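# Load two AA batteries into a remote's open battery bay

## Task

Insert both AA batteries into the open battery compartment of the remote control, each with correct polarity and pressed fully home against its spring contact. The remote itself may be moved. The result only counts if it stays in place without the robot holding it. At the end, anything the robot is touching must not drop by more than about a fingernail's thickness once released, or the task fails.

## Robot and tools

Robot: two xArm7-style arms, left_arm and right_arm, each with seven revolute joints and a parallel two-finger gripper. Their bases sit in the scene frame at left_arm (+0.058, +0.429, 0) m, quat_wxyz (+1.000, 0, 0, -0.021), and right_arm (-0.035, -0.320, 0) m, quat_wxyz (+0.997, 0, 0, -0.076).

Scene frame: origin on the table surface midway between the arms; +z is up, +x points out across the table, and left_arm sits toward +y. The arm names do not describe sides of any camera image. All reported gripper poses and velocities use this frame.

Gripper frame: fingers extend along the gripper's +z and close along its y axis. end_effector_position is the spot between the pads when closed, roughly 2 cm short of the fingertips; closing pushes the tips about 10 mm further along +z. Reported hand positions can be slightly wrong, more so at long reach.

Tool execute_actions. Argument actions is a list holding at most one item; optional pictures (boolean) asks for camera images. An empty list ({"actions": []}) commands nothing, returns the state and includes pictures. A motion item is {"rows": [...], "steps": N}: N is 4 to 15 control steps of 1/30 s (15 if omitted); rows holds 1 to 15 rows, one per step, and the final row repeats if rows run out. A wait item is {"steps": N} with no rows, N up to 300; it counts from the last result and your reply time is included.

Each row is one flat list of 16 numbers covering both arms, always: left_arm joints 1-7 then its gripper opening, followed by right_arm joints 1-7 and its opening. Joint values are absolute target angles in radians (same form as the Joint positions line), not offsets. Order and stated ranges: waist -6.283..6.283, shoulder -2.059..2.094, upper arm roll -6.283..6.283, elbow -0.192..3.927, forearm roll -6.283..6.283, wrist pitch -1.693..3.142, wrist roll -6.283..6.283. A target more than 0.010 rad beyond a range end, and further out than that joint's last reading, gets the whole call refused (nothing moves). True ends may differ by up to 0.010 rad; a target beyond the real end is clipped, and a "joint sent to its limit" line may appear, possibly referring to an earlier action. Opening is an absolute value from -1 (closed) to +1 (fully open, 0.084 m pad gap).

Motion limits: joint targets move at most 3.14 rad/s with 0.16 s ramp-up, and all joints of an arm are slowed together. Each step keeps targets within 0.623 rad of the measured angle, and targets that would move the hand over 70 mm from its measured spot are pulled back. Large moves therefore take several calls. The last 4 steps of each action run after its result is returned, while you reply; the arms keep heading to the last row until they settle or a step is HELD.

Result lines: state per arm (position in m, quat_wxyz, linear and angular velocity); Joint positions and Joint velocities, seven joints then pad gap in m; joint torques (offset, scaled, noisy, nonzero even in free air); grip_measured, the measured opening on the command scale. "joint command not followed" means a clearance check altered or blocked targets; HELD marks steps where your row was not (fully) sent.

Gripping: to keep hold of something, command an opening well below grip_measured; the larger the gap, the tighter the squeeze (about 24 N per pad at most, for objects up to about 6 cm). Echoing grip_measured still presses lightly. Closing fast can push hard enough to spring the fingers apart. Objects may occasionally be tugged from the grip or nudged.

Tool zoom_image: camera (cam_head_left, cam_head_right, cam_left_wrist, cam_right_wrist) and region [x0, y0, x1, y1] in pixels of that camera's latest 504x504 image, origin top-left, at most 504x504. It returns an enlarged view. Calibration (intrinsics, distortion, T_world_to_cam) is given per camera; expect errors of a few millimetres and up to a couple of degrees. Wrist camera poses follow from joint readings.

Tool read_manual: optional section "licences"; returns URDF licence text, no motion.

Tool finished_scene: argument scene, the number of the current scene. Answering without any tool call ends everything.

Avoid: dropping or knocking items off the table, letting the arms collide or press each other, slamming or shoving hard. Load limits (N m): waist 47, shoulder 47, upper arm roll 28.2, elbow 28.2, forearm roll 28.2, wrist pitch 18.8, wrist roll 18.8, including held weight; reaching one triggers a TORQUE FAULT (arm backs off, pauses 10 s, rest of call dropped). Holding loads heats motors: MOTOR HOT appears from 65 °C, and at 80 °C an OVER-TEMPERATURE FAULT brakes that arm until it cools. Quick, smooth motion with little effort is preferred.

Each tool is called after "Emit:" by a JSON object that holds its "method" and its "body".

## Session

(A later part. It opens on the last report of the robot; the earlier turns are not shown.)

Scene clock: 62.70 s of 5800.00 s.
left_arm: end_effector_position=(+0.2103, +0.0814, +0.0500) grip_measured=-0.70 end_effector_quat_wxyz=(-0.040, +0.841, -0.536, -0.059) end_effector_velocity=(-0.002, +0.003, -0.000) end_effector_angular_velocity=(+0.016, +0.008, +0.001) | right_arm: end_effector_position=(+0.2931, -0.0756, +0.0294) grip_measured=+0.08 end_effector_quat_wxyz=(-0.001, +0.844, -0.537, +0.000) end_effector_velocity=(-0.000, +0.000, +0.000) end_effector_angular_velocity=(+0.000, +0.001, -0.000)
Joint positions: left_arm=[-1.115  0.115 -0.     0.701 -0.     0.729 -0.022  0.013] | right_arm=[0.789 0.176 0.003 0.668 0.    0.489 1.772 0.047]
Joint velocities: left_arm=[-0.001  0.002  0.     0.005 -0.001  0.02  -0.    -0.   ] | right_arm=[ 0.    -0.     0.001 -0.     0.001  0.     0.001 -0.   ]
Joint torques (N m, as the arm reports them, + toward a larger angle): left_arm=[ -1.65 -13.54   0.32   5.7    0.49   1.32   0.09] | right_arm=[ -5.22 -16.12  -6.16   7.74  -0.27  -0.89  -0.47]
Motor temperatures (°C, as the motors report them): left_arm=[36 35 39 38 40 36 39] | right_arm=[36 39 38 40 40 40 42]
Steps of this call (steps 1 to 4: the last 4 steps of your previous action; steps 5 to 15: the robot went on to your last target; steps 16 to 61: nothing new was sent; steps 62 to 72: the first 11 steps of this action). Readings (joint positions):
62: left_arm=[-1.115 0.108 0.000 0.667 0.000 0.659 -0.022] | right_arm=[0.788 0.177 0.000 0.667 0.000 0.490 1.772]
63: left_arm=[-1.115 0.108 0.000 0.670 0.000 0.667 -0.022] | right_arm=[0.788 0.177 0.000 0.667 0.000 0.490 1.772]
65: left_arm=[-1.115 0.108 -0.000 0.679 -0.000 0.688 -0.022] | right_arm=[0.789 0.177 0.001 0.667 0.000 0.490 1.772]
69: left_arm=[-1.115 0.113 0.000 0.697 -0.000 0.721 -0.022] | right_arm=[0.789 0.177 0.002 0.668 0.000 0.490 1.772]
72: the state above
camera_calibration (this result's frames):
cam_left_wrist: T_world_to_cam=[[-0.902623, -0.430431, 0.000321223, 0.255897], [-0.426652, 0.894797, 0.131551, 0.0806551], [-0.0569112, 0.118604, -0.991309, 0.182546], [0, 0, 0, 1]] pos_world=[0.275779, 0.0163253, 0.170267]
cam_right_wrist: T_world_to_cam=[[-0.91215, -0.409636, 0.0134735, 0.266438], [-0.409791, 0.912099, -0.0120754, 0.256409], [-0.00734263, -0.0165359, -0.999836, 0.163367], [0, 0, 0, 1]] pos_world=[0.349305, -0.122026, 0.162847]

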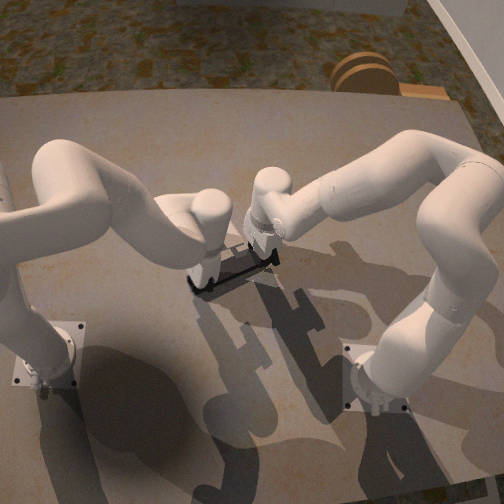

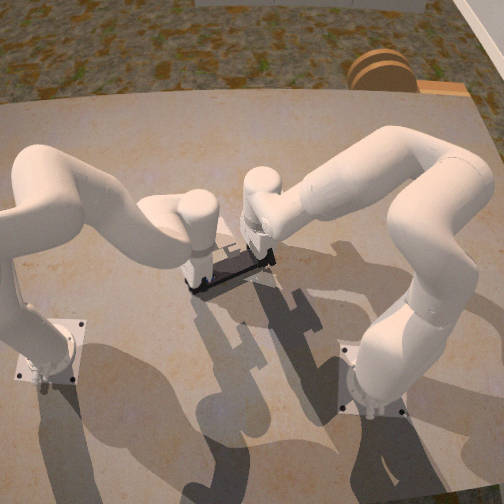

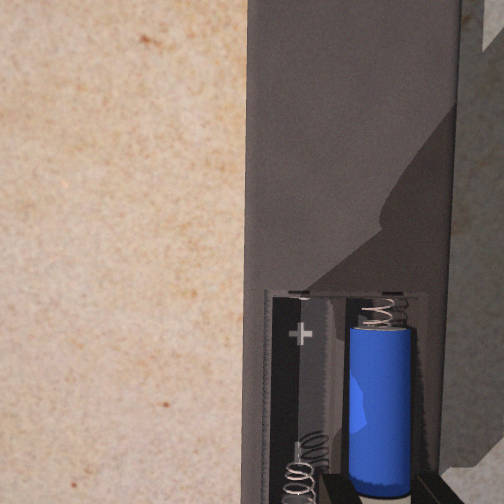

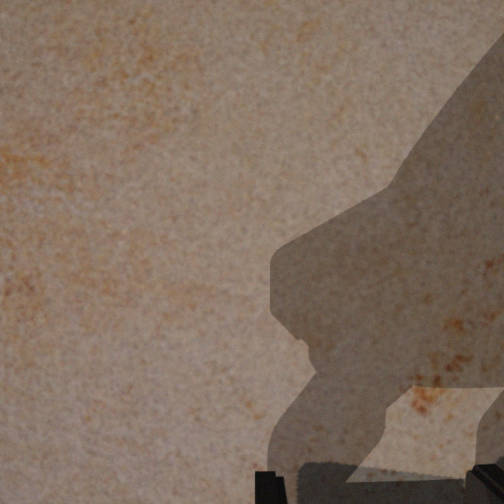

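Emit:
{"method": "execute_actions", "body": {"actions": [{"rows":[[-1.115,0.111,0,0.685,0,0.705,-0.022,-0.95,0.788,0.1768,0,0.6669,0,0.4901,1.772,-0.25],[-1.115,0.111,0,0.685,0,0.705,-0.022,-0.95,0.788,0.1768,0,0.6669,0,0.4901,1.772,-0.25],[-1.115,0.108,0,0.673,0,0.680,-0.022,-0.95,0.788,0.1768,0,0.6669,0,0.4901,1.772,-0.25],[-1.115,0.108,0,0.673,0,0.680,-0.022,-0.95,0.788,0.1768,0,0.6669,0,0.4901,1.772,-0.25],[-1.115,0.1064,0,0.6647,0,0.6583,-0.022,-0.95,0.788,0.1768,0,0.6669,0,0.4901,1.772,-0.25]],"steps":15}]}}

Emit:
{"method": "execute_actions", "body": {"actions": [{"rows":[[-1.115,0.1064,0,0.6647,0,0.6583,-0.022,-0.78,0.788,0.1768,0,0.6669,0,0.4901,1.772,-0.25],[-1.115,0.1064,0,0.6647,0,0.6583,-0.022,-0.74,0.788,0.1768,0,0.6669,0,0.4901,1.772,-0.25],[-1.115,0.1064,0,0.6647,0,0.6583,-0.022,-0.71,0.788,0.1768,0,0.6669,0,0.4901,1.772,-0.25],[-1.115,0.1064,0,0.6647,0,0.6583,-0.022,-0.69,0.788,0.1768,0,0.6669,0,0.4901,1.772,-0.25],[-1.115,0.1064,0,0.6647,0,0.6583,-0.022,-0.67,0.788,0.1768,0,0.6669,0,0.4901,1.772,-0.25],[-1.115,0.1064,0,0.6647,0,0.6583,-0.022,-0.65,0.788,0.1768,0,0.6669,0,0.4901,1.772,-0.25],[-1.115,0.1064,0,0.6647,0,0.6583,-0.022,-0.63,0.788,0.1768,0,0.6669,0,0.4901,1.772,-0.25],[-1.115,0.1064,0,0.6647,0,0.6583,-0.022,-0.60,0.788,0.1768,0,0.6669,0,0.4901,1.772,-0.25],[-1.115,0.1064,0,0.6647,0,0.6583,-0.022,-0.55,0.788,0.1768,0,0.6669,0,0.4901,1.772,-0.25]],"steps":15}], "pictures": true}}

Scene clock: 63.73 s of 5800.00 s.
left_arm: end_effector_position=(+0.2107, +0.0808, +0.0449) grip_measured=-0.70 end_effector_quat_wxyz=(-0.029, +0.842, -0.537, -0.043) end_effector_velocity=(+0.001, -0.003, +0.001) end_effector_angular_velocity=(-0.007, -0.003, +0.001) | right_arm: end_effector_position=(+0.2938, -0.0782, +0.0288) grip_measured=+0.08 end_effector_quat_wxyz=(+0.000, +0.842, -0.539, -0.000) end_effector_velocity=(+0.001, -0.001, +0.000) end_effector_angular_velocity=(+0.000, -0.001, -0.003)
Joint positions: left_arm=[-1.115  0.107  0.     0.663  0.     0.659 -0.022  0.013] | right_arm=[ 0.787  0.177 -0.001  0.666 -0.     0.491  1.772  0.047]
Joint velocities: left_arm=[-0.    -0.     0.     0.004 -0.    -0.003 -0.001  0.   ] | right_arm=[-0.002 -0.    -0.001  0.    -0.    -0.    -0.     0.   ]
Joint torques (N m, as the arm reports them, + toward a larger angle): left_arm=[ -2.5  -12.24  -0.06   4.11   0.55   1.95   0.16] | right_arm=[ -8.38 -16.1   -9.11   7.56  -0.43  -0.8   -0.32]
Motor temperatures (°C, as the motors report them): left_arm=[36 35 39 38 40 36 39] | right_arm=[36 39 38 40 40 40 42]
Steps of this call (steps 1 to 4: the last 4 steps of your previous action; steps 5 to 15: the robot went on to your last target; steps 16 to 20: nothing new was sent; steps 21 to 31: the first 11 steps of this action). Readings (joint positions):
21: left_arm=[-1.115 0.115 0.000 0.700 0.000 0.729 -0.022] | right_arm=[0.789 0.177 0.001 0.667 0.000 0.490 1.772]
22: left_arm=[-1.115 0.114 0.000 0.696 0.000 0.722 -0.022] | right_arm=[0.789 0.177 0.001 0.667 0.000 0.490 1.772]
24: left_arm=[-1.115 0.110 0.000 0.683 0.000 0.698 -0.022] | right_arm=[0.788 0.177 -0.000 0.667 -0.000 0.490 1.772]
28: left_arm=[-1.115 0.107 0.000 0.664 0.000 0.662 -0.022] | right_arm=[0.788 0.177 -0.001 0.666 -0.000 0.490 1.772]
31: the state above

Scene clock: 64.23 s of 5800.00 s.
left_arm: end_effector_position=(+0.2100, +0.0825, +0.0441) grip_measured=-0.57 end_effector_quat_wxyz=(-0.030, +0.842, -0.536, -0.045) end_effector_velocity=(+0.001, -0.003, +0.001) end_effector_angular_velocity=(-0.008, -0.004, -0.005) | right_arm: end_effector_position=(+0.2947, -0.0795, +0.0289) grip_measured=+0.08 end_effector_quat_wxyz=(+0.001, +0.842, -0.540, +0.000) end_effector_velocity=(-0.001, +0.002, +0.000) end_effector_angular_velocity=(+0.001, -0.000, +0.007)
Joint positions: left_arm=[-1.115  0.107  0.     0.661  0.     0.662 -0.022  0.019] | right_arm=[ 0.786  0.177 -0.003  0.666 -0.001  0.491  1.772  0.047]
Joint velocities: left_arm=[ 0.     0.002 -0.002  0.004  0.001 -0.007  0.001  0.001] | right_arm=[ 0.003  0.001  0.003  0.001 -0.    -0.    -0.001  0.   ]
Joint torques (N m, as the arm reports them, + toward a larger angle): left_arm=[ -3.04 -12.61  -0.27   8.1    0.45  -0.76   0.03] | right_arm=[ -0.97 -15.73  -1.74   8.25   0.52  -1.74  -0.1 ]
Motor temperatures (°C, as the motors report them): left_arm=[36 35 39 38 40 36 39] | right_arm=[36 39 38 40 40 40 42]
Steps of this call (steps 1 to 4: the last 4 steps of your previous action; steps 5 to 15: the first 11 steps of this action). Readings (joint positions):
5: left_arm=[-1.115 0.107 0.000 0.664 0.000 0.659 -0.022] | right_arm=[0.787 0.177 -0.001 0.667 -0.000 0.490 1.772]
6: left_arm=[-1.115 0.107 0.000 0.664 0.000 0.659 -0.022] | right_arm=[0.787 0.177 -0.001 0.667 -0.000 0.490 1.772]
8: left_arm=[-1.115 0.107 0.000 0.664 0.000 0.659 -0.022] | right_arm=[0.787 0.177 -0.001 0.667 -0.000 0.490 1.772]
12: left_arm=[-1.115 0.107 0.000 0.661 -0.000 0.662 -0.022] | right_arm=[0.786 0.177 -0.003 0.666 -0.000 0.491 1.772]
15: the state above
camera_calibration (this result's frames):
cam_left_wrist: T_world_to_cam=[[-0.902413, -0.430869, 0.00135538, 0.256088], [-0.428729, 0.898235, 0.0967795, 0.0819745], [-0.0429167, 0.086754, -0.995305, 0.176451], [0, 0, 0, 1]] pos_world=[0.273815, 0.0214005, 0.167342]
cam_right_wrist: T_world_to_cam=[[-0.915348, -0.402352, 0.015859, 0.267715], [-0.402567, 0.915281, -0.0141401, 0.258762], [-0.00882618, -0.0193274, -0.999774, 0.162945], [0, 0, 0, 1]] pos_world=[0.350659, -0.125975, 0.162322]

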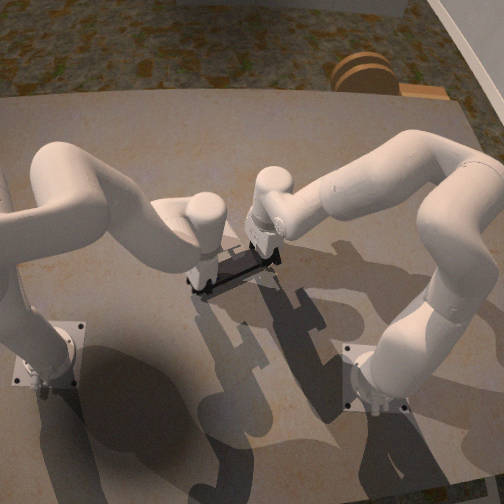

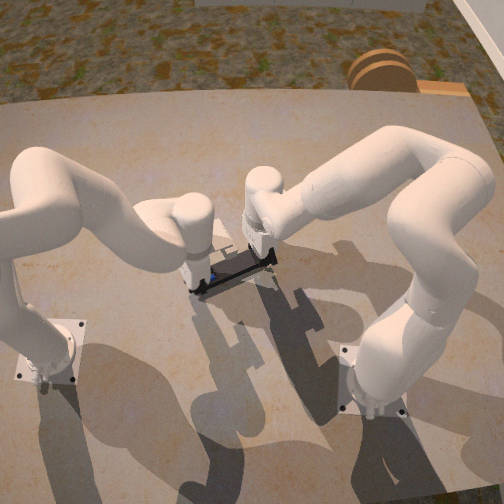

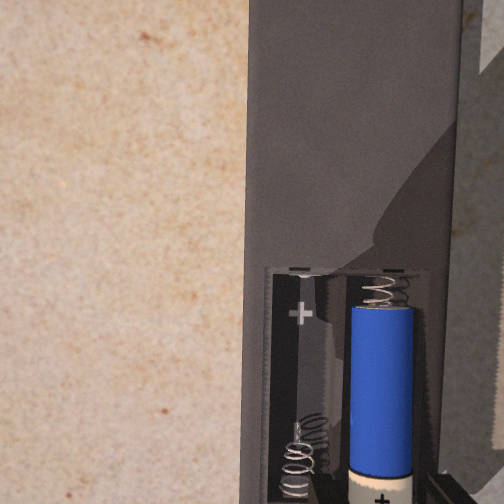

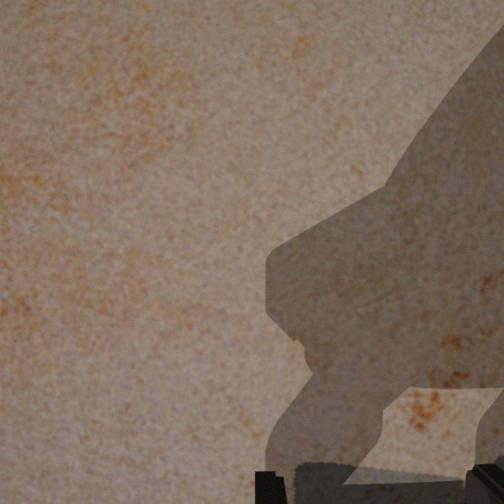

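Emit:
{"method": "execute_actions", "body": {"actions": [{"rows":[[-1.115,0.085,0,0.670,0,0.685,-0.022,-0.5,0.788,0.1768,0,0.6669,0,0.4901,1.772,-0.25],[-1.115,0.065,0,0.674,0,0.710,-0.022,-0.5,0.788,0.1768,0,0.6669,0,0.4901,1.772,-0.25],[-1.115,0.0423,0,0.6777,0,0.7354,-0.022,-0.5,0.788,0.1768,0,0.6669,0,0.4901,1.772,-0.25],[-1.115,0.0423,0,0.6777,0,0.7354,-0.022,-0.5,0.788,0.1768,0,0.6669,0,0.4901,1.772,-0.25],[-1.115,0.0423,0,0.6777,0,0.7354,-0.022,-0.5,0.788,0.1768,0,0.6669,0,0.4901,1.772,-0.25],[-1.115,0.0423,0,0.6777,0,0.7354,-0.022,-0.5,0.788,0.1768,0,0.6669,0,0.4901,1.772,-0.25],[-1.115,0.0423,0,0.6777,0,0.7354,-0.022,-0.6,0.788,0.1768,0,0.6669,0,0.4901,1.772,-0.25],[-1.115,0.08,0,0.745,0,0.865,-0.022,-0.8,0.788,0.1768,0,0.6669,0,0.4901,1.772,-0.25],[-1.115,0.1191,0,0.8122,0,0.9931,-0.022,-1,0.788,0.1768,0,0.6669,0,0.4901,1.772,-0.25]],"steps":15}]}}

Emit:
{"method": "execute_actions", "body": {"actions": [{"steps":8}], "pictures": true}}

Scene clock: 65.60 s of 5800.00 s.
left_arm: end_effector_position=(+0.2081, +0.0863, +0.0689) grip_measured=-1.00 end_effector_quat_wxyz=(-0.047, +0.840, -0.536, -0.070) end_effector_velocity=(-0.052, +0.119, -0.003) end_effector_angular_velocity=(+1.218, +0.535, +0.001) | right_arm: end_effector_position=(+0.2935, -0.0774, +0.0290) grip_measured=+0.08 end_effector_quat_wxyz=(+0.000, +0.843, -0.538, -0.000) end_effector_velocity=(+0.000, +0.000, +0.000) end_effector_angular_velocity=(+0.001, +0.000, -0.002)
Joint positions: left_arm=[-1.115  0.068 -0.     0.716 -0.     0.816 -0.022  0.   ] | right_arm=[0.788 0.177 0.    0.667 0.    0.49  1.772 0.047]
Joint velocities: left_arm=[ 0.001  0.521  0.001  0.814 -0.     1.623  0.001  0.   ] | right_arm=[-0.001  0.     0.     0.     0.002 -0.     0.    -0.   ]
Joint torques (N m, as the arm reports them, + toward a larger angle): left_arm=[ -1.83 -13.25   0.48  12.46   0.7   -0.27   0.13] | right_arm=[  0.65 -16.92  -0.29   8.69   0.34  -1.64  -0.42]
Motor temperatures (°C, as the motors report them): left_arm=[36 35 39 38 40 36 39] | right_arm=[36 39 38 40 40 40 42]
Steps of this call (steps 1 to 4: the last 4 steps of your previous action; steps 5 to 15: the robot went on to your last target; steps 16 to 30: nothing new was sent; steps 31 to 41: the first 11 steps of this action). Readings (joint positions):
31: left_arm=[-1.115 0.106 -0.000 0.665 0.000 0.659 -0.022] | right_arm=[0.788 0.177 0.000 0.667 0.000 0.490 1.772]
32: left_arm=[-1.115 0.101 0.000 0.665 -0.000 0.668 -0.022] | right_arm=[0.788 0.177 0.000 0.667 0.000 0.490 1.772]
34: left_arm=[-1.115 0.072 0.000 0.670 -0.000 0.706 -0.022] | right_arm=[0.788 0.177 0.000 0.667 0.000 0.490 1.772]
38: left_arm=[-1.115 0.040 -0.000 0.682 0.000 0.734 -0.022] | right_arm=[0.788 0.177 0.000 0.667 0.000 0.490 1.772]
41: the state above

Scene clock: 65.87 s of 5800.00 s.
left_arm: end_effector_position=(+0.2040, +0.0957, +0.0748) grip_measured=-1.00 end_effector_quat_wxyz=(-0.083, +0.834, -0.531, -0.124) end_effector_velocity=(-0.004, +0.006, -0.001) end_effector_angular_velocity=(+0.016, +0.008, -0.000) | right_arm: end_effector_position=(+0.2936, -0.0774, +0.0290) grip_measured=+0.08 end_effector_quat_wxyz=(+0.000, +0.843, -0.538, -0.000) end_effector_velocity=(-0.000, +0.000, -0.000) end_effector_angular_velocity=(+0.000, +0.001, -0.002)
Joint positions: left_arm=[-1.115  0.119 -0.     0.812 -0.     0.992 -0.022  0.   ] | right_arm=[0.788 0.177 0.    0.667 0.    0.49  1.772 0.047]
Joint velocities: left_arm=[-0.001 -0.005 -0.001 -0.01  -0.001  0.013 -0.     0.   ] | right_arm=[-0.     0.     0.     0.     0.001 -0.     0.001 -0.   ]
Joint torques (N m, as the arm reports them, + toward a larger angle): left_arm=[ -1.67 -15.27   0.12   9.68   0.63  -0.47   0.02] | right_arm=[  0.53 -16.94  -0.3    8.75   0.43  -1.69  -0.36]
Motor temperatures (°C, as the motors report them): left_arm=[36 35 39 38 40 36 39] | right_arm=[36 39 38 40 40 40 42]
Kept back: nothing.
Steps of this call (steps 1 to 4: the last 4 steps of your previous action; steps 5 to 8: the robot went on to your last target). Readings (joint positions):
1: left_arm=[-1.115 0.086 -0.000 0.746 -0.000 0.873 -0.022] | right_arm=[0.788 0.177 0.000 0.667 0.000 0.490 1.772]
2: left_arm=[-1.115 0.102 0.000 0.775 -0.000 0.924 -0.022] | right_arm=[0.788 0.177 0.000 0.667 0.000 0.490 1.772]
4: left_arm=[-1.115 0.118 0.000 0.808 -0.000 0.978 -0.022] | right_arm=[0.788 0.177 0.000 0.667 0.000 0.490 1.772]
8: the state above
camera_calibration (this result's frames):
cam_left_wrist: T_world_to_cam=[[-0.902769, -0.430103, -0.00451221, 0.25673], [-0.413434, 0.864793, 0.284966, 0.0505865], [-0.118662, 0.259124, -0.958527, 0.201798], [0, 0, 0, 1]] pos_world=[0.276628, 0.0143827, 0.180172]
cam_right_wrist: T_world_to_cam=[[-0.913487, -0.406582, 0.0152235, 0.266673], [-0.406776, 0.913434, -0.0130998, 0.257446], [-0.00857954, -0.0181591, -0.999798, 0.163097], [0, 0, 0, 1]] pos_world=[0.349725, -0.123774, 0.162377]

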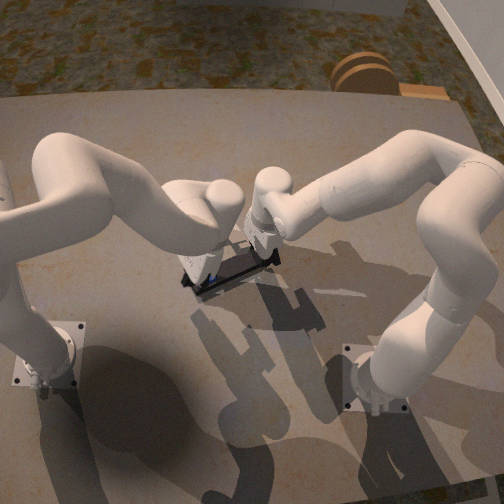

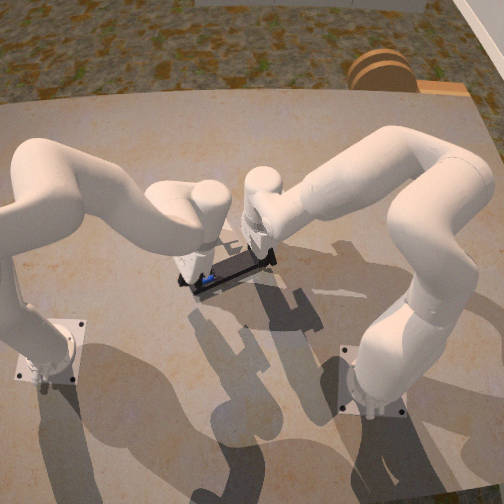

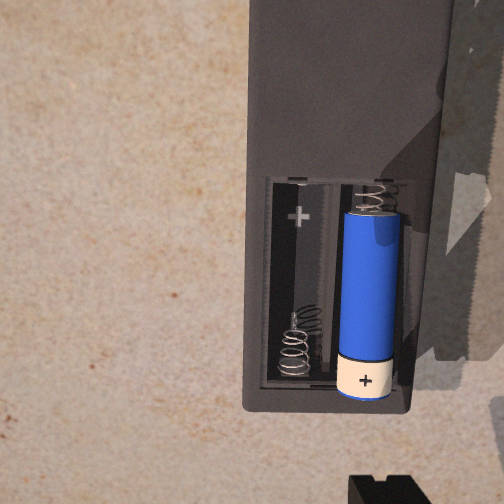

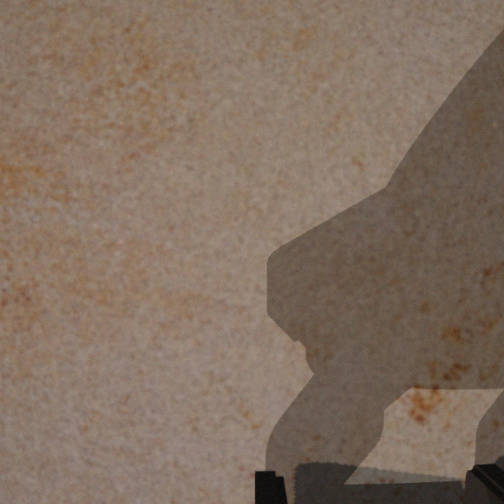

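Emit:
{"method": "execute_actions", "body": {"actions": [{"rows":[[-1.115,0.147,0,0.8155,0,0.9685,-0.022,-1,0.788,0.1768,0,0.6669,0,0.4901,1.772,-0.25],[-1.115,0.147,0,0.8155,0,0.9685,-0.022,-1,0.788,0.1768,0,0.6669,0,0.4901,1.772,-0.25],[-1.115,0.175,0,0.819,0,0.944,-0.022,-1,0.788,0.1768,0,0.6669,0,0.4901,1.772,-0.25],[-1.115,0.175,0,0.819,0,0.944,-0.022,-1,0.788,0.1768,0,0.6669,0,0.4901,1.772,-0.25],[-1.115,0.175,0,0.819,0,0.944,-0.022,-1,0.788,0.1768,0,0.6669,0,0.4901,1.772,-0.25],[-1.115,0.175,0,0.819,0,0.944,-0.022,-1,0.788,0.1768,0,0.6669,0,0.4901,1.772,-0.25],[-1.115,0.175,0,0.819,0,0.944,-0.022,-1,0.788,0.1768,0,0.6669,0,0.4901,1.772,-0.25],[-1.115,0.185,0,0.833,0,0.948,-0.022,-1,0.788,0.1768,0,0.6669,0,0.4901,1.772,-0.25],[-1.115,0.185,0,0.833,0,0.948,-0.022,-1,0.788,0.1768,0,0.6669,0,0.4901,1.772,-0.25],[-1.115,0.195,0,0.847,0,0.952,-0.022,-1,0.788,0.1768,0,0.6669,0,0.4901,1.772,-0.25],[-1.115,0.195,0,0.847,0,0.952,-0.022,-1,0.788,0.1768,0,0.6669,0,0.4901,1.772,-0.25],[-1.115,0.2049,0,0.8608,0,0.9559,-0.022,-1,0.788,0.1768,0,0.6669,0,0.4901,1.772,-0.25]],"steps":15}]}}

Emit:
{"method": "execute_actions", "body": {"actions": [{"steps":5}], "pictures": true}}

Scene clock: 67.63 s of 5800.00 s.
left_arm: end_effector_position=(+0.2080, +0.0866, +0.0566) grip_measured=-1.00 end_effector_quat_wxyz=(-0.083, +0.834, -0.531, -0.124) end_effector_velocity=(+0.029, -0.068, +0.010) end_effector_angular_velocity=(-0.039, -0.016, -0.001) | right_arm: end_effector_position=(+0.2936, -0.0773, +0.0290) grip_measured=+0.08 end_effector_quat_wxyz=(+0.000, +0.843, -0.538, -0.000) end_effector_velocity=(-0.000, -0.000, -0.000) end_effector_angular_velocity=(-0.000, -0.000, +0.001)
Joint positions: left_arm=[-1.115  0.188 -0.     0.837 -0.     0.949 -0.022  0.   ] | right_arm=[ 0.788  0.177  0.     0.667 -0.     0.49   1.772  0.047]
Joint velocities: left_arm=[-0.001  0.149 -0.001  0.244 -0.001  0.053  0.     0.   ] | right_arm=[ 0.     0.    -0.    -0.    -0.001 -0.    -0.     0.   ]
Joint torques (N m, as the arm reports them, + toward a larger angle): left_arm=[ -1.83 -15.89   0.43   8.66   0.47  -0.51   0.1 ] | right_arm=[  0.38 -17.18  -0.53   8.89   0.41  -1.77  -0.35]
Motor temperatures (°C, as the motors report them): left_arm=[36 35 39 38 40 36 39] | right_arm=[36 39 38 40 40 40 42]
Steps of this call (steps 1 to 30: the robot went on to your last target; steps 31 to 42: nothing new was sent; steps 43 to 53: the first 11 steps of this action). Readings (joint positions):
43: left_arm=[-1.115 0.120 -0.000 0.812 -0.000 0.992 -0.022] | right_arm=[0.788 0.177 0.000 0.667 -0.000 0.490 1.772]
44: left_arm=[-1.115 0.125 -0.000 0.814 0.000 0.985 -0.022] | right_arm=[0.788 0.177 0.000 0.667 -0.000 0.490 1.772]
46: left_arm=[-1.115 0.151 -0.000 0.818 0.000 0.963 -0.022] | right_arm=[0.788 0.177 0.000 0.667 -0.000 0.490 1.772]
50: left_arm=[-1.115 0.178 0.000 0.817 -0.000 0.945 -0.022] | right_arm=[0.788 0.177 0.000 0.667 -0.000 0.490 1.772]
53: the state above

Scene clock: 67.80 s of 5800.00 s.
left_arm: end_effector_position=(+0.2106, +0.0807, +0.0565) grip_measured=-1.00 end_effector_quat_wxyz=(-0.083, +0.834, -0.531, -0.124) end_effector_velocity=(-0.001, +0.003, -0.003) end_effector_angular_velocity=(+0.017, +0.006, -0.000) | right_arm: end_effector_position=(+0.2936, -0.0774, +0.0290) grip_measured=+0.08 end_effector_quat_wxyz=(+0.000, +0.843, -0.538, -0.000) end_effector_velocity=(-0.000, -0.000, -0.000) end_effector_angular_velocity=(-0.001, +0.000, +0.000)
Joint positions: left_arm=[-1.115  0.204  0.     0.861  0.     0.955 -0.022  0.   ] | right_arm=[ 0.788  0.177  0.     0.667 -0.     0.49   1.772  0.047]
Joint velocities: left_arm=[ 0.001  0.011  0.     0.003  0.001  0.01  -0.     0.   ] | right_arm=[ 0.     0.     0.    -0.001 -0.001 -0.     0.001  0.   ]
Joint torques (N m, as the arm reports them, + toward a larger angle): left_arm=[ -1.91 -16.65   0.36   9.03   0.63  -0.41   0.05] | right_arm=[  0.33 -17.08  -0.34   8.89   0.47  -1.84  -0.36]
Motor temperatures (°C, as the motors report them): left_arm=[36 35 39 38 40 36 39] | right_arm=[36 39 38 40 40 40 42]
Kept back: nothing.
Steps of this call (steps 1 to 4: the last 4 steps of your previous action; step 5: the robot went on to your last target). Readings (joint positions):
1: left_arm=[-1.115 0.192 -0.000 0.844 0.000 0.951 -0.022] | right_arm=[0.788 0.177 0.000 0.667 -0.000 0.490 1.772]
2: left_arm=[-1.115 0.197 -0.000 0.852 0.000 0.953 -0.022] | right_arm=[0.788 0.177 0.000 0.667 0.000 0.490 1.772]
4: left_arm=[-1.115 0.204 0.000 0.860 0.000 0.955 -0.022] | right_arm=[0.788 0.177 0.000 0.667 -0.000 0.490 1.772]
5: the state above
camera_calibration (this result's frames):
cam_left_wrist: T_world_to_cam=[[-0.902744, -0.430154, -0.00449218, 0.256172], [-0.413602, 0.865043, 0.283961, 0.0715306], [-0.118261, 0.258202, -0.958825, 0.188945], [0, 0, 0, 1]] pos_world=[0.283188, -0.000469708, 0.162004]
cam_right_wrist: T_world_to_cam=[[-0.913507, -0.406544, 0.0150848, 0.26674], [-0.406736, 0.913452, -0.013077, 0.257445], [-0.00846283, -0.0180814, -0.999801, 0.16311], [0, 0, 0, 1]] pos_world=[0.349761, -0.123773, 0.16242]

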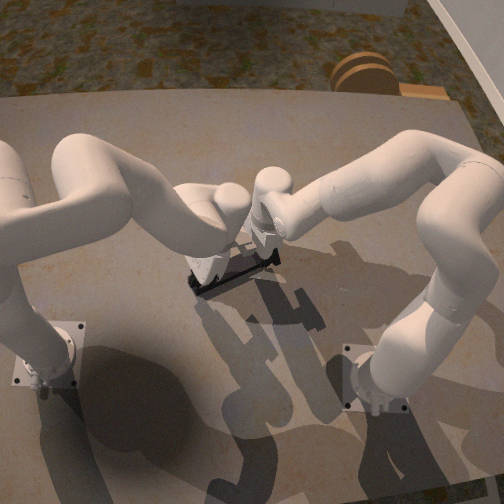

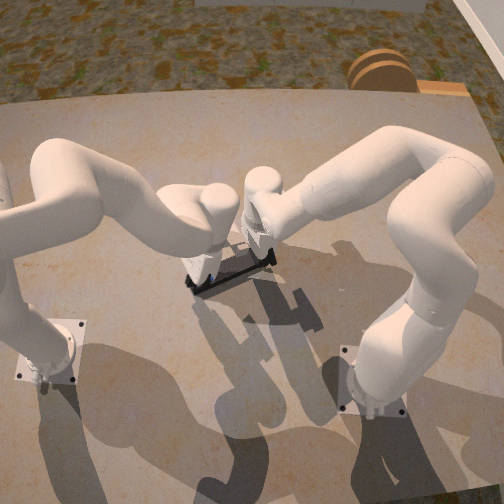

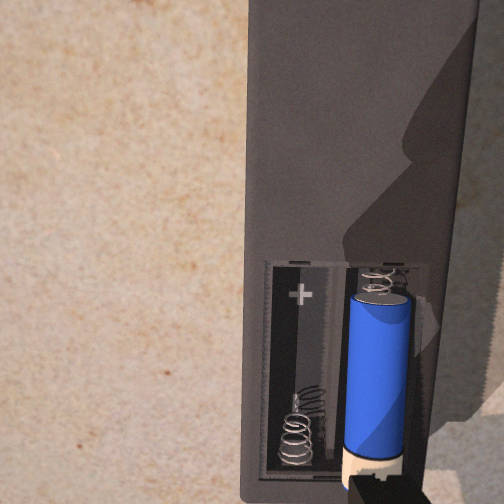

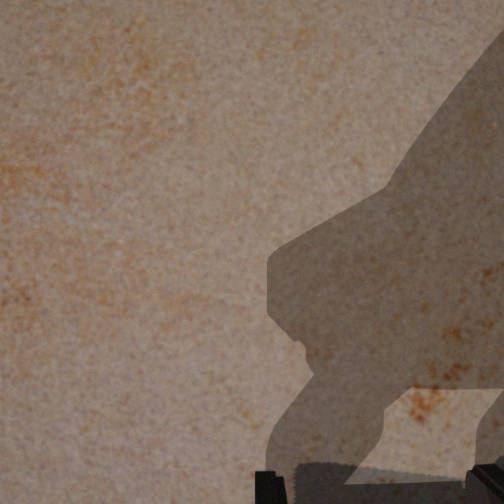

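Emit:
{"method": "execute_actions", "body": {"actions": [{"rows":[[-1.115,0.175,0,0.819,0,0.944,-0.022,-1,0.788,0.1768,0,0.6669,0,0.4901,1.772,-0.25],[-1.115,0.175,0,0.819,0,0.944,-0.022,-1,0.788,0.1768,0,0.6669,0,0.4901,1.772,-0.25],[-1.115,0.175,0,0.819,0,0.944,-0.022,-1,0.788,0.1768,0,0.6669,0,0.4901,1.772,-0.25],[-1.115,0.175,0,0.819,0,0.944,-0.022,-1,0.788,0.1768,0,0.6669,0,0.4901,1.772,-0.25],[-1.115,0.1837,0,0.8172,0,0.9335,-0.022,-1,0.788,0.1768,0,0.6669,0,0.4901,1.772,-0.25],[-1.115,0.1837,0,0.8172,0,0.9335,-0.022,-1,0.788,0.1768,0,0.6669,0,0.4901,1.772,-0.25],[-1.115,0.1837,0,0.8172,0,0.9335,-0.022,-1,0.788,0.1768,0,0.6669,0,0.4901,1.772,-0.25],[-1.115,0.1837,0,0.8172,0,0.9335,-0.022,-1,0.788,0.1768,0,0.6669,0,0.4901,1.772,-0.25],[-1.115,0.1937,0,0.8311,0,0.9375,-0.022,-1,0.788,0.1768,0,0.6669,0,0.4901,1.772,-0.25],[-1.115,0.1937,0,0.8311,0,0.9375,-0.022,-1,0.788,0.1768,0,0.6669,0,0.4901,1.772,-0.25],[-1.115,0.2037,0,0.8451,0,0.9414,-0.022,-1,0.788,0.1768,0,0.6669,0,0.4901,1.772,-0.25],[-1.115,0.2037,0,0.8451,0,0.9414,-0.022,-1,0.788,0.1768,0,0.6669,0,0.4901,1.772,-0.25],[-1.115,0.2136,0,0.8590,0,0.9454,-0.022,-1,0.788,0.1768,0,0.6669,0,0.4901,1.772,-0.25]],"steps":15}]}}

Emit:
{"method": "execute_actions", "body": {"actions": [{"steps":6}], "pictures": true}}

Scene clock: 69.40 s of 5800.00 s.
left_arm: end_effector_position=(+0.2070, +0.0889, +0.0522) grip_measured=-1.00 end_effector_quat_wxyz=(-0.084, +0.834, -0.531, -0.125) end_effector_velocity=(+0.024, -0.055, +0.008) end_effector_angular_velocity=(-0.031, -0.014, -0.002) | right_arm: end_effector_position=(+0.2936, -0.0773, +0.0290) grip_measured=+0.08 end_effector_quat_wxyz=(-0.000, +0.843, -0.538, -0.000) end_effector_velocity=(+0.000, +0.000, +0.000) end_effector_angular_velocity=(-0.000, -0.001, +0.002)
Joint positions: left_arm=[-1.115  0.192  0.     0.827 -0.     0.937 -0.022  0.   ] | right_arm=[0.788 0.177 0.    0.667 0.    0.49  1.772 0.047]
Joint velocities: left_arm=[-0.001  0.119  0.     0.197  0.001  0.043  0.     0.   ] | right_arm=[ 0.001  0.    -0.     0.001 -0.001 -0.     0.    -0.   ]
Joint torques (N m, as the arm reports them, + toward a larger angle): left_arm=[ -2.05 -14.96   0.28   9.83   0.67  -0.45   0.11] | right_arm=[  0.36 -17.05  -0.54   8.85   0.47  -1.82  -0.35]
Motor temperatures (°C, as the motors report them): left_arm=[36 35 39 38 40 36 39] | right_arm=[36 39 38 40 40 40 42]
Steps of this call (steps 1 to 30: the robot went on to your last target; steps 31 to 37: nothing new was sent; steps 38 to 48: the first 11 steps of this action). Readings (joint positions):
38: left_arm=[-1.115 0.205 0.000 0.860 0.000 0.956 -0.022] | right_arm=[0.788 0.177 0.000 0.667 0.000 0.490 1.772]
39: left_arm=[-1.115 0.200 0.000 0.853 0.000 0.952 -0.022] | right_arm=[0.788 0.177 0.000 0.667 0.000 0.490 1.772]
41: left_arm=[-1.115 0.179 0.000 0.825 -0.000 0.946 -0.022] | right_arm=[0.788 0.177 0.000 0.667 -0.000 0.490 1.772]
45: left_arm=[-1.115 0.183 -0.000 0.817 -0.000 0.935 -0.022] | right_arm=[0.788 0.177 0.000 0.667 0.000 0.490 1.772]
48: the state above

Scene clock: 69.60 s of 5800.00 s.
left_arm: end_effector_position=(+0.2097, +0.0828, +0.0516) grip_measured=-1.00 end_effector_quat_wxyz=(-0.085, +0.834, -0.531, -0.126) end_effector_velocity=(+0.002, -0.003, +0.001) end_effector_angular_velocity=(-0.001, -0.000, +0.002) | right_arm: end_effector_position=(+0.2944, -0.0786, +0.0290) grip_measured=+0.08 end_effector_quat_wxyz=(+0.000, +0.842, -0.539, +0.000) end_effector_velocity=(-0.000, +0.002, +0.000) end_effector_angular_velocity=(+0.001, -0.001, +0.003)
Joint positions: left_arm=[-1.115  0.214  0.     0.856 -0.     0.947 -0.022  0.   ] | right_arm=[ 0.787  0.177 -0.002  0.667 -0.     0.49   1.772  0.047]
Joint velocities: left_arm=[ 0.     0.007  0.     0.013 -0.001  0.005 -0.001  0.   ] | right_arm=[ 0.001 -0.     0.003  0.001 -0.001  0.     0.002  0.   ]
Joint torques (N m, as the arm reports them, + toward a larger angle): left_arm=[ -1.81 -17.77   0.11  11.4    0.45  -2.05   0.08] | right_arm=[  4.19 -16.68   3.4    9.14   0.82  -2.2   -0.24]
Motor temperatures (°C, as the motors report them): left_arm=[36 35 39 38 40 36 39] | right_arm=[36 39 38 40 40 40 42]
Kept back: nothing.
Steps of this call (steps 1 to 4: the last 4 steps of your previous action; steps 5 to 6: the robot went on to your last target). Readings (joint positions):
1: left_arm=[-1.115 0.197 0.000 0.835 -0.000 0.940 -0.022] | right_arm=[0.788 0.177 -0.000 0.667 -0.000 0.490 1.772]
2: left_arm=[-1.115 0.202 -0.000 0.841 -0.000 0.942 -0.022] | right_arm=[0.788 0.177 -0.001 0.667 -0.000 0.490 1.772]
4: left_arm=[-1.115 0.212 -0.000 0.853 -0.000 0.946 -0.022] | right_arm=[0.787 0.177 -0.002 0.667 -0.000 0.490 1.772]
6: the state above
camera_calibration (this result's frames):
cam_left_wrist: T_world_to_cam=[[-0.902765, -0.43011, -0.00467614, 0.256214], [-0.412844, 0.863372, 0.290083, 0.0704583], [-0.12073, 0.263807, -0.95699, 0.183525], [0, 0, 0, 1]] pos_world=[0.282546, 0.000953068, 0.156391]
cam_right_wrist: T_world_to_cam=[[-0.914722, -0.403794, 0.0153105, 0.267488], [-0.403995, 0.914659, -0.0136767, 0.258239], [-0.00848126, -0.0186958, -0.999789, 0.163036], [0, 0, 0, 1]] pos_world=[0.350387, -0.125143, 0.162438]

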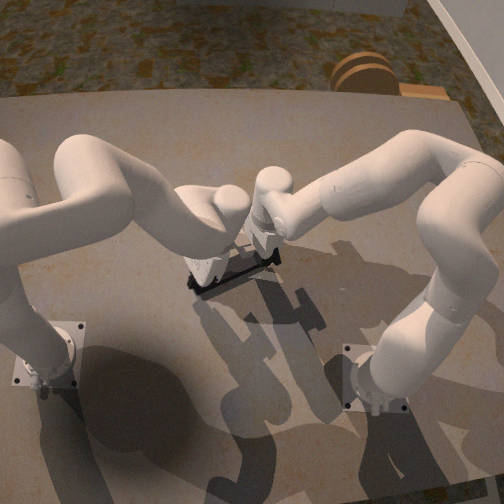

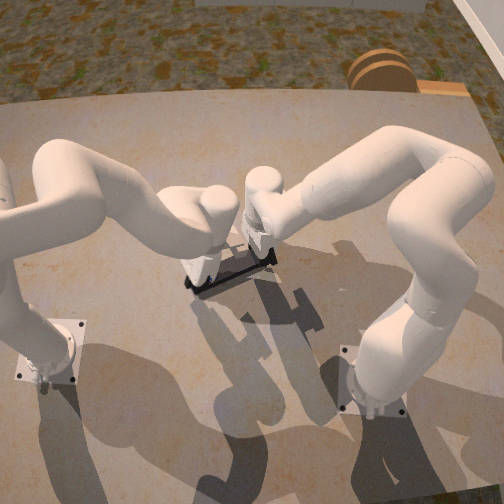

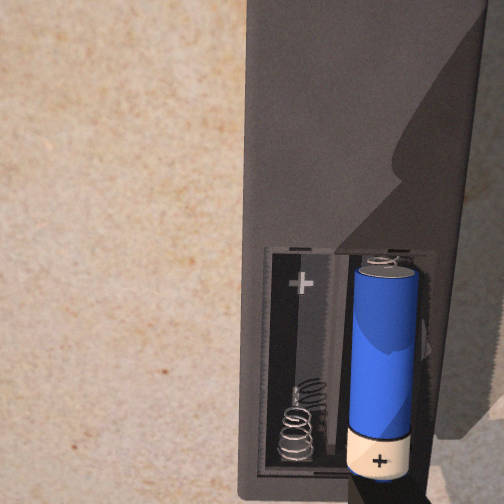

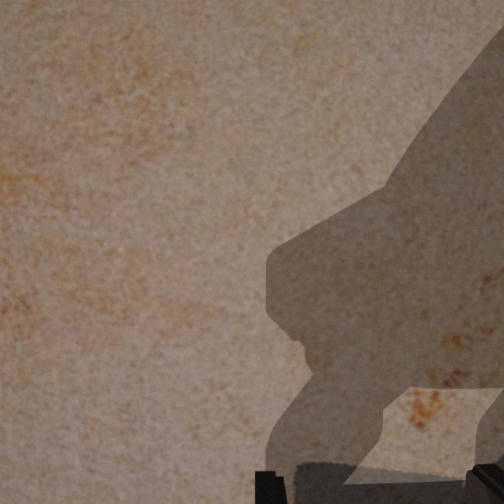

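Emit:
{"method": "execute_actions", "body": {"actions": [{"rows":[[-1.115,0.2177,0,0.8647,0,0.9470,-0.022,-1,0.788,0.1768,0,0.6669,0,0.4901,1.772,-0.25],[-1.115,0.2177,0,0.8647,0,0.9470,-0.022,-1,0.788,0.1768,0,0.6669,0,0.4901,1.772,-0.25],[-1.115,0.2177,0,0.8647,0,0.9470,-0.022,-1,0.788,0.1768,0,0.6669,0,0.4901,1.772,-0.25],[-1.115,0.2200,0,0.8642,0,0.9442,-0.022,-1,0.788,0.1768,0,0.6669,0,0.4901,1.772,-0.25],[-1.115,0.2200,0,0.8642,0,0.9442,-0.022,-1,0.788,0.1768,0,0.6669,0,0.4901,1.772,-0.25],[-1.115,0.2223,0,0.8637,0,0.9414,-0.022,-1,0.788,0.1768,0,0.6669,0,0.4901,1.772,-0.25],[-1.115,0.2223,0,0.8637,0,0.9414,-0.022,-1,0.788,0.1768,0,0.6669,0,0.4901,1.772,-0.25],[-1.115,0.2246,0,0.8633,0,0.9387,-0.022,-1,0.788,0.1768,0,0.6669,0,0.4901,1.772,-0.25],[-1.115,0.2246,0,0.8633,0,0.9387,-0.022,-1,0.788,0.1768,0,0.6669,0,0.4901,1.772,-0.25],[-1.115,0.2269,0,0.8628,0,0.9359,-0.022,-1,0.788,0.1768,0,0.6669,0,0.4901,1.772,-0.25]],"steps":15}]}}

Emit:
{"method": "execute_actions", "body": {"actions": [{"steps":5}], "pictures": true}}

Scene clock: 70.47 s of 5800.00 s.
left_arm: end_effector_position=(+0.2103, +0.0814, +0.0482) grip_measured=-1.00 end_effector_quat_wxyz=(-0.085, +0.834, -0.531, -0.126) end_effector_velocity=(+0.000, +0.002, -0.014) end_effector_angular_velocity=(+0.008, +0.001, +0.000) | right_arm: end_effector_position=(+0.2940, -0.0780, +0.0290) grip_measured=+0.08 end_effector_quat_wxyz=(+0.000, +0.842, -0.539, +0.000) end_effector_velocity=(+0.001, -0.000, +0.000) end_effector_angular_velocity=(+0.001, -0.002, +0.001)
Joint positions: left_arm=[-1.115  0.226  0.     0.861  0.     0.94  -0.022  0.   ] | right_arm=[ 0.787  0.177 -0.001  0.667 -0.     0.49   1.772  0.047]
Joint velocities: left_arm=[ 0.001  0.035  0.    -0.003  0.003 -0.03  -0.001  0.   ] | right_arm=[-0.001  0.    -0.     0.002 -0.001 -0.001 -0.001 -0.   ]
Joint torques (N m, as the arm reports them, + toward a larger angle): left_arm=[ -1.98 -18.81   0.12  15.31   0.55  -4.52   0.13] | right_arm=[ 11.06 -16.4   10.28   9.44   1.51  -2.71  -0.24]
Motor temperatures (°C, as the motors report them): left_arm=[36 35 39 38 40 36 39] | right_arm=[36 39 38 40 40 40 42]
Steps of this call (steps 1 to 15: the robot went on to your last target; steps 16 to 26: the first 11 steps of this action). Readings (joint positions):
16: left_arm=[-1.115 0.214 -0.000 0.858 -0.000 0.946 -0.022] | right_arm=[0.787 0.177 -0.001 0.667 -0.000 0.490 1.772]
17: left_arm=[-1.115 0.215 -0.000 0.860 -0.000 0.947 -0.022] | right_arm=[0.787 0.177 -0.001 0.667 -0.000 0.490 1.772]
19: left_arm=[-1.115 0.218 -0.000 0.862 -0.000 0.949 -0.022] | right_arm=[0.787 0.177 -0.001 0.667 -0.000 0.490 1.772]
23: left_arm=[-1.115 0.223 -0.000 0.861 -0.000 0.944 -0.022] | right_arm=[0.787 0.177 -0.001 0.667 -0.000 0.490 1.772]
26: the state above

Scene clock: 70.63 s of 5800.00 s.
left_arm: end_effector_position=(+0.2104, +0.0813, +0.0479) grip_measured=-1.00 end_effector_quat_wxyz=(-0.085, +0.834, -0.531, -0.127) end_effector_velocity=(+0.001, -0.001, +0.003) end_effector_angular_velocity=(-0.000, -0.002, -0.004) | right_arm: end_effector_position=(+0.2940, -0.0779, +0.0290) grip_measured=+0.08 end_effector_quat_wxyz=(+0.000, +0.842, -0.539, +0.000) end_effector_velocity=(-0.001, -0.000, -0.000) end_effector_angular_velocity=(-0.001, +0.001, +0.000)
Joint positions: left_arm=[-1.115  0.227  0.     0.861  0.     0.939 -0.022  0.   ] | right_arm=[ 0.787  0.177 -0.001  0.667 -0.     0.49   1.772  0.047]
Joint velocities: left_arm=[-0.    -0.004 -0.001  0.005  0.003  0.008  0.     0.   ] | right_arm=[-0.     0.     0.001 -0.001  0.     0.    -0.     0.   ]
Joint torques (N m, as the arm reports them, + toward a larger angle): left_arm=[ -1.72 -19.19   0.25  15.63   0.66  -4.58   0.14] | right_arm=[ 11.7  -16.56  11.01   9.56   1.72  -2.76  -0.27]
Motor temperatures (°C, as the motors report them): left_arm=[36 35 39 38 40 36 39] | right_arm=[36 39 38 40 40 40 42]
Kept back: nothing.
Steps of this call (steps 1 to 4: the last 4 steps of your previous action; step 5: the robot went on to your last target). Readings (joint positions):
1: left_arm=[-1.115 0.227 0.000 0.861 0.000 0.939 -0.022] | right_arm=[0.787 0.177 -0.001 0.667 -0.000 0.490 1.772]
2: left_arm=[-1.115 0.228 0.000 0.861 0.000 0.939 -0.022] | right_arm=[0.787 0.177 -0.001 0.667 -0.000 0.490 1.772]
4: left_arm=[-1.115 0.228 0.000 0.861 0.000 0.939 -0.022] | right_arm=[0.787 0.177 -0.001 0.667 -0.000 0.490 1.772]
5: the state above
camera_calibration (this result's frames):
cam_left_wrist: T_world_to_cam=[[-0.902746, -0.430148, -0.0047062, 0.256174], [-0.412849, 0.863264, 0.290398, 0.0730938], [-0.120852, 0.264099, -0.956894, 0.180421], [0, 0, 0, 1]] pos_world=[0.283241, -0.000555227, 0.152623]
cam_right_wrist: T_world_to_cam=[[-0.914106, -0.405194, 0.015128, 0.267132], [-0.405389, 0.914047, -0.0133289, 0.257793], [-0.00842689, -0.0183167, -0.999797, 0.163066], [0, 0, 0, 1]] pos_world=[0.350067, -0.124407, 0.162428]

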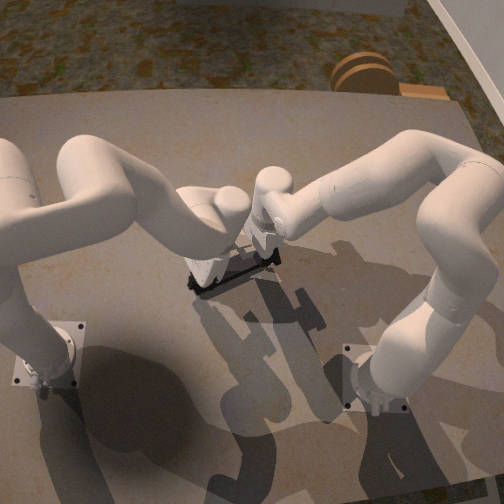

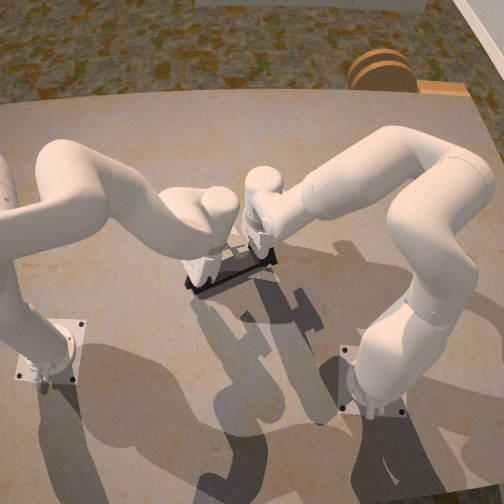

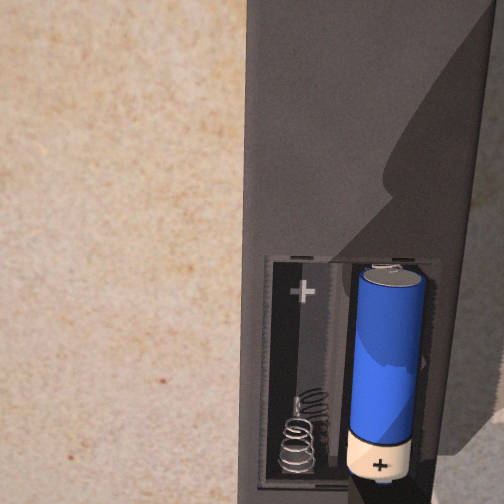

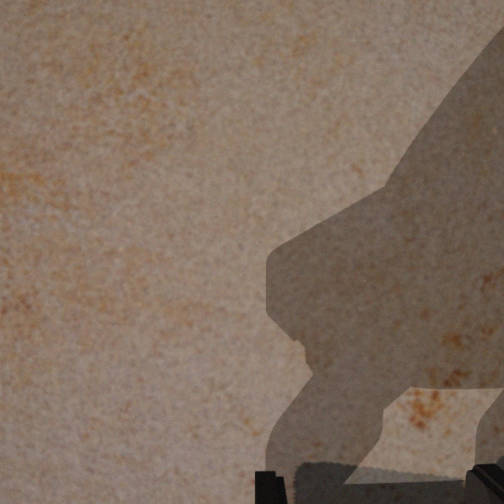

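Emit:
{"method": "execute_actions", "body": {"actions": [{"rows":[[-1.115,0.2242,0,0.8590,0,0.9348,-0.022,-1,0.788,0.1768,0,0.6669,0,0.4901,1.772,-0.25],[-1.115,0.2242,0,0.8590,0,0.9348,-0.022,-1,0.788,0.1768,0,0.6669,0,0.4901,1.772,-0.25],[-1.115,0.2215,0,0.8552,0,0.9337,-0.022,-1,0.788,0.1768,0,0.6669,0,0.4901,1.772,-0.25],[-1.115,0.2215,0,0.8552,0,0.9337,-0.022,-1,0.788,0.1768,0,0.6669,0,0.4901,1.772,-0.25],[-1.115,0.2188,0,0.8514,0,0.9327,-0.022,-1,0.788,0.1768,0,0.6669,0,0.4901,1.772,-0.25]],"steps":10}], "pictures": true}}

Scene clock: 71.17 s of 5800.00 s.
left_arm: end_effector_position=(+0.2101, +0.0819, +0.0490) grip_measured=-1.00 end_effector_quat_wxyz=(-0.084, +0.834, -0.531, -0.125) end_effector_velocity=(-0.004, +0.009, +0.002) end_effector_angular_velocity=(-0.018, -0.007, +0.000) | right_arm: end_effector_position=(+0.2937, -0.0774, +0.0290) grip_measured=+0.08 end_effector_quat_wxyz=(-0.000, +0.843, -0.538, +0.000) end_effector_velocity=(-0.004, +0.006, +0.000) end_effector_angular_velocity=(+0.003, +0.000, +0.015)
Joint positions: left_arm=[-1.115  0.22  -0.     0.855  0.     0.937 -0.022  0.   ] | right_arm=[ 0.788  0.177 -0.     0.667  0.     0.49   1.772  0.047]
Joint velocities: left_arm=[-0.001 -0.046  0.    -0.057 -0.001 -0.031 -0.     0.   ] | right_arm=[ 0.005  0.001  0.01   0.001  0.001 -0.002 -0.001  0.   ]
Joint torques (N m, as the arm reports them, + toward a larger angle): left_arm=[ -1.84 -18.43   0.19  15.32   0.52  -3.99   0.2 ] | right_arm=[ 12.46 -16.68  11.75   9.46   1.56  -2.57  -0.26]
Motor temperatures (°C, as the motors report them): left_arm=[36 35 39 38 40 36 39] | right_arm=[36 39 38 40 40 40 42]
Steps of this call (steps 1 to 10: the robot went on to your last target; steps 11 to 16: the first 6 steps of this action). Readings (joint positions):
11: left_arm=[-1.115 0.227 -0.000 0.862 -0.000 0.941 -0.022] | right_arm=[0.788 0.177 -0.001 0.667 -0.000 0.490 1.772]
12: left_arm=[-1.115 0.226 0.000 0.861 -0.000 0.940 -0.022] | right_arm=[0.788 0.177 -0.001 0.667 -0.000 0.490 1.772]
14: left_arm=[-1.115 0.223 -0.000 0.858 -0.000 0.938 -0.022] | right_arm=[0.788 0.177 -0.001 0.667 -0.000 0.490 1.772]
16: the state above
camera_calibration (this result's frames):
cam_left_wrist: T_world_to_cam=[[-0.902775, -0.430089, -0.00456344, 0.256157], [-0.413233, 0.864353, 0.286589, 0.072275], [-0.119314, 0.260611, -0.958043, 0.181286], [0, 0, 0, 1]] pos_world=[0.282749, 0.000453924, 0.154136]
cam_right_wrist: T_world_to_cam=[[-0.913577, -0.406392, 0.0149318, 0.266847], [-0.406581, 0.913522, -0.0130367, 0.257438], [-0.0083425, -0.017981, -0.999804, 0.163069], [0, 0, 0, 1]] pos_world=[0.349815, -0.123798, 0.162408]

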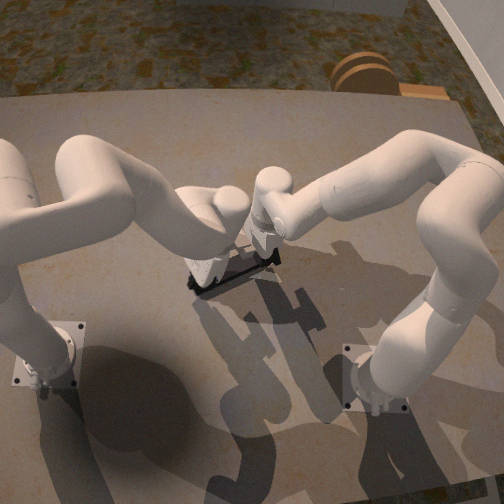

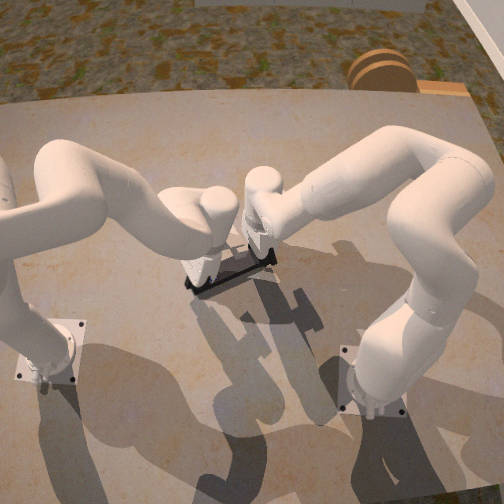

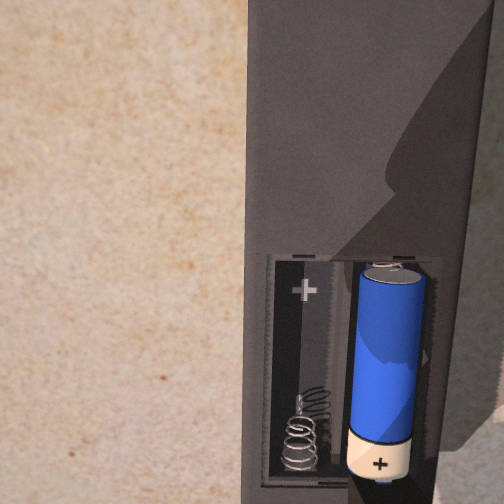

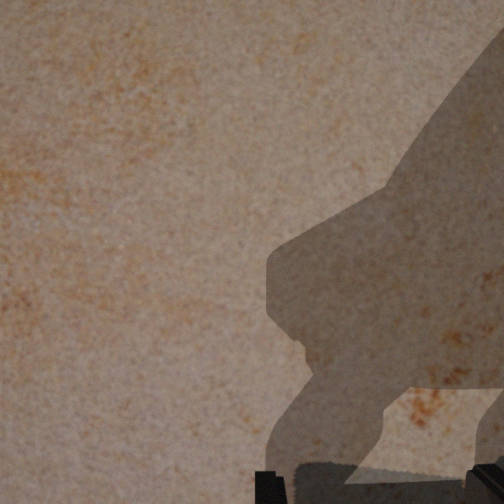

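Emit:
{"method": "execute_actions", "body": {"actions": [{"steps":6}]}}

Emit:
{"method": "zoom_image", "body": {"camera": "cam_left_wrist", "region": [300,380,470,504]}}

Scene clock: 71.63 s of 5800.00 s.
left_arm: end_effector_position=(+0.2098, +0.0824, +0.0486) grip_measured=-1.00 end_effector_quat_wxyz=(-0.083, +0.834, -0.531, -0.124) end_effector_velocity=(-0.000, -0.001, +0.000) end_effector_angular_velocity=(-0.002, -0.001, -0.002) | right_arm: end_effector_position=(+0.2935, -0.0771, +0.0290) grip_measured=+0.08 end_effector_quat_wxyz=(-0.000, +0.843, -0.538, -0.000) end_effector_velocity=(-0.000, -0.000, -0.000) end_effector_angular_velocity=(-0.001, +0.001, -0.000)
Joint positions: left_arm=[-1.115  0.219  0.     0.852  0.     0.933 -0.022  0.   ] | right_arm=[0.788 0.177 0.    0.667 0.    0.49  1.772 0.047]
Joint velocities: left_arm=[-0.002 -0.     0.     0.    -0.    -0.002 -0.001  0.   ] | right_arm=[ 0.    -0.001 -0.    -0.001 -0.     0.     0.    -0.   ]
Joint torques (N m, as the arm reports them, + toward a larger angle): left_arm=[ -2.15 -18.57   0.28  14.38   0.56  -3.95  -0.01] | right_arm=[ 11.52 -16.8   10.66   9.33   1.59  -2.39  -0.32]
Motor temperatures (°C, as the motors report them): left_arm=[35 35 39 38 40 36 39] | right_arm=[36 39 38 40 40 40 42]
Kept back: nothing.
Steps of this call (steps 1 to 4: the last 4 steps of your previous action; steps 5 to 14: the robot went on to your last target). Readings (joint positions):
1: left_arm=[-1.115 0.219 -0.000 0.854 0.000 0.936 -0.022] | right_arm=[0.788 0.177 0.000 0.667 0.000 0.490 1.772]
2: left_arm=[-1.115 0.219 -0.000 0.853 0.000 0.935 -0.022] | right_arm=[0.788 0.177 0.001 0.667 0.000 0.490 1.772]
4: left_arm=[-1.115 0.218 0.000 0.852 0.000 0.935 -0.022] | right_arm=[0.788 0.177 0.001 0.667 0.000 0.490 1.772]
8: left_arm=[-1.115 0.219 0.000 0.852 0.000 0.934 -0.022] | right_arm=[0.788 0.177 0.000 0.667 0.000 0.490 1.772]
14: the state above

Region (300, 380, 470, 504) of cam_left_wrist's 504x504 image, scaled by 2.965, with more detail than that image has; it fills the top 368 rows of this view, and the rest is white.

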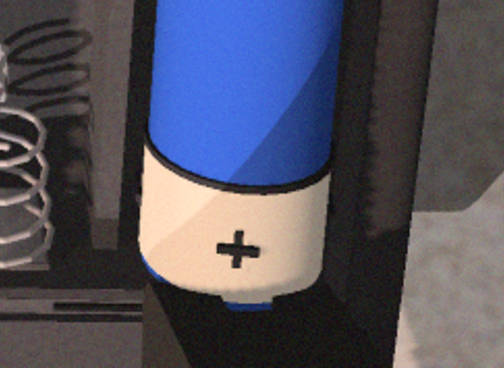

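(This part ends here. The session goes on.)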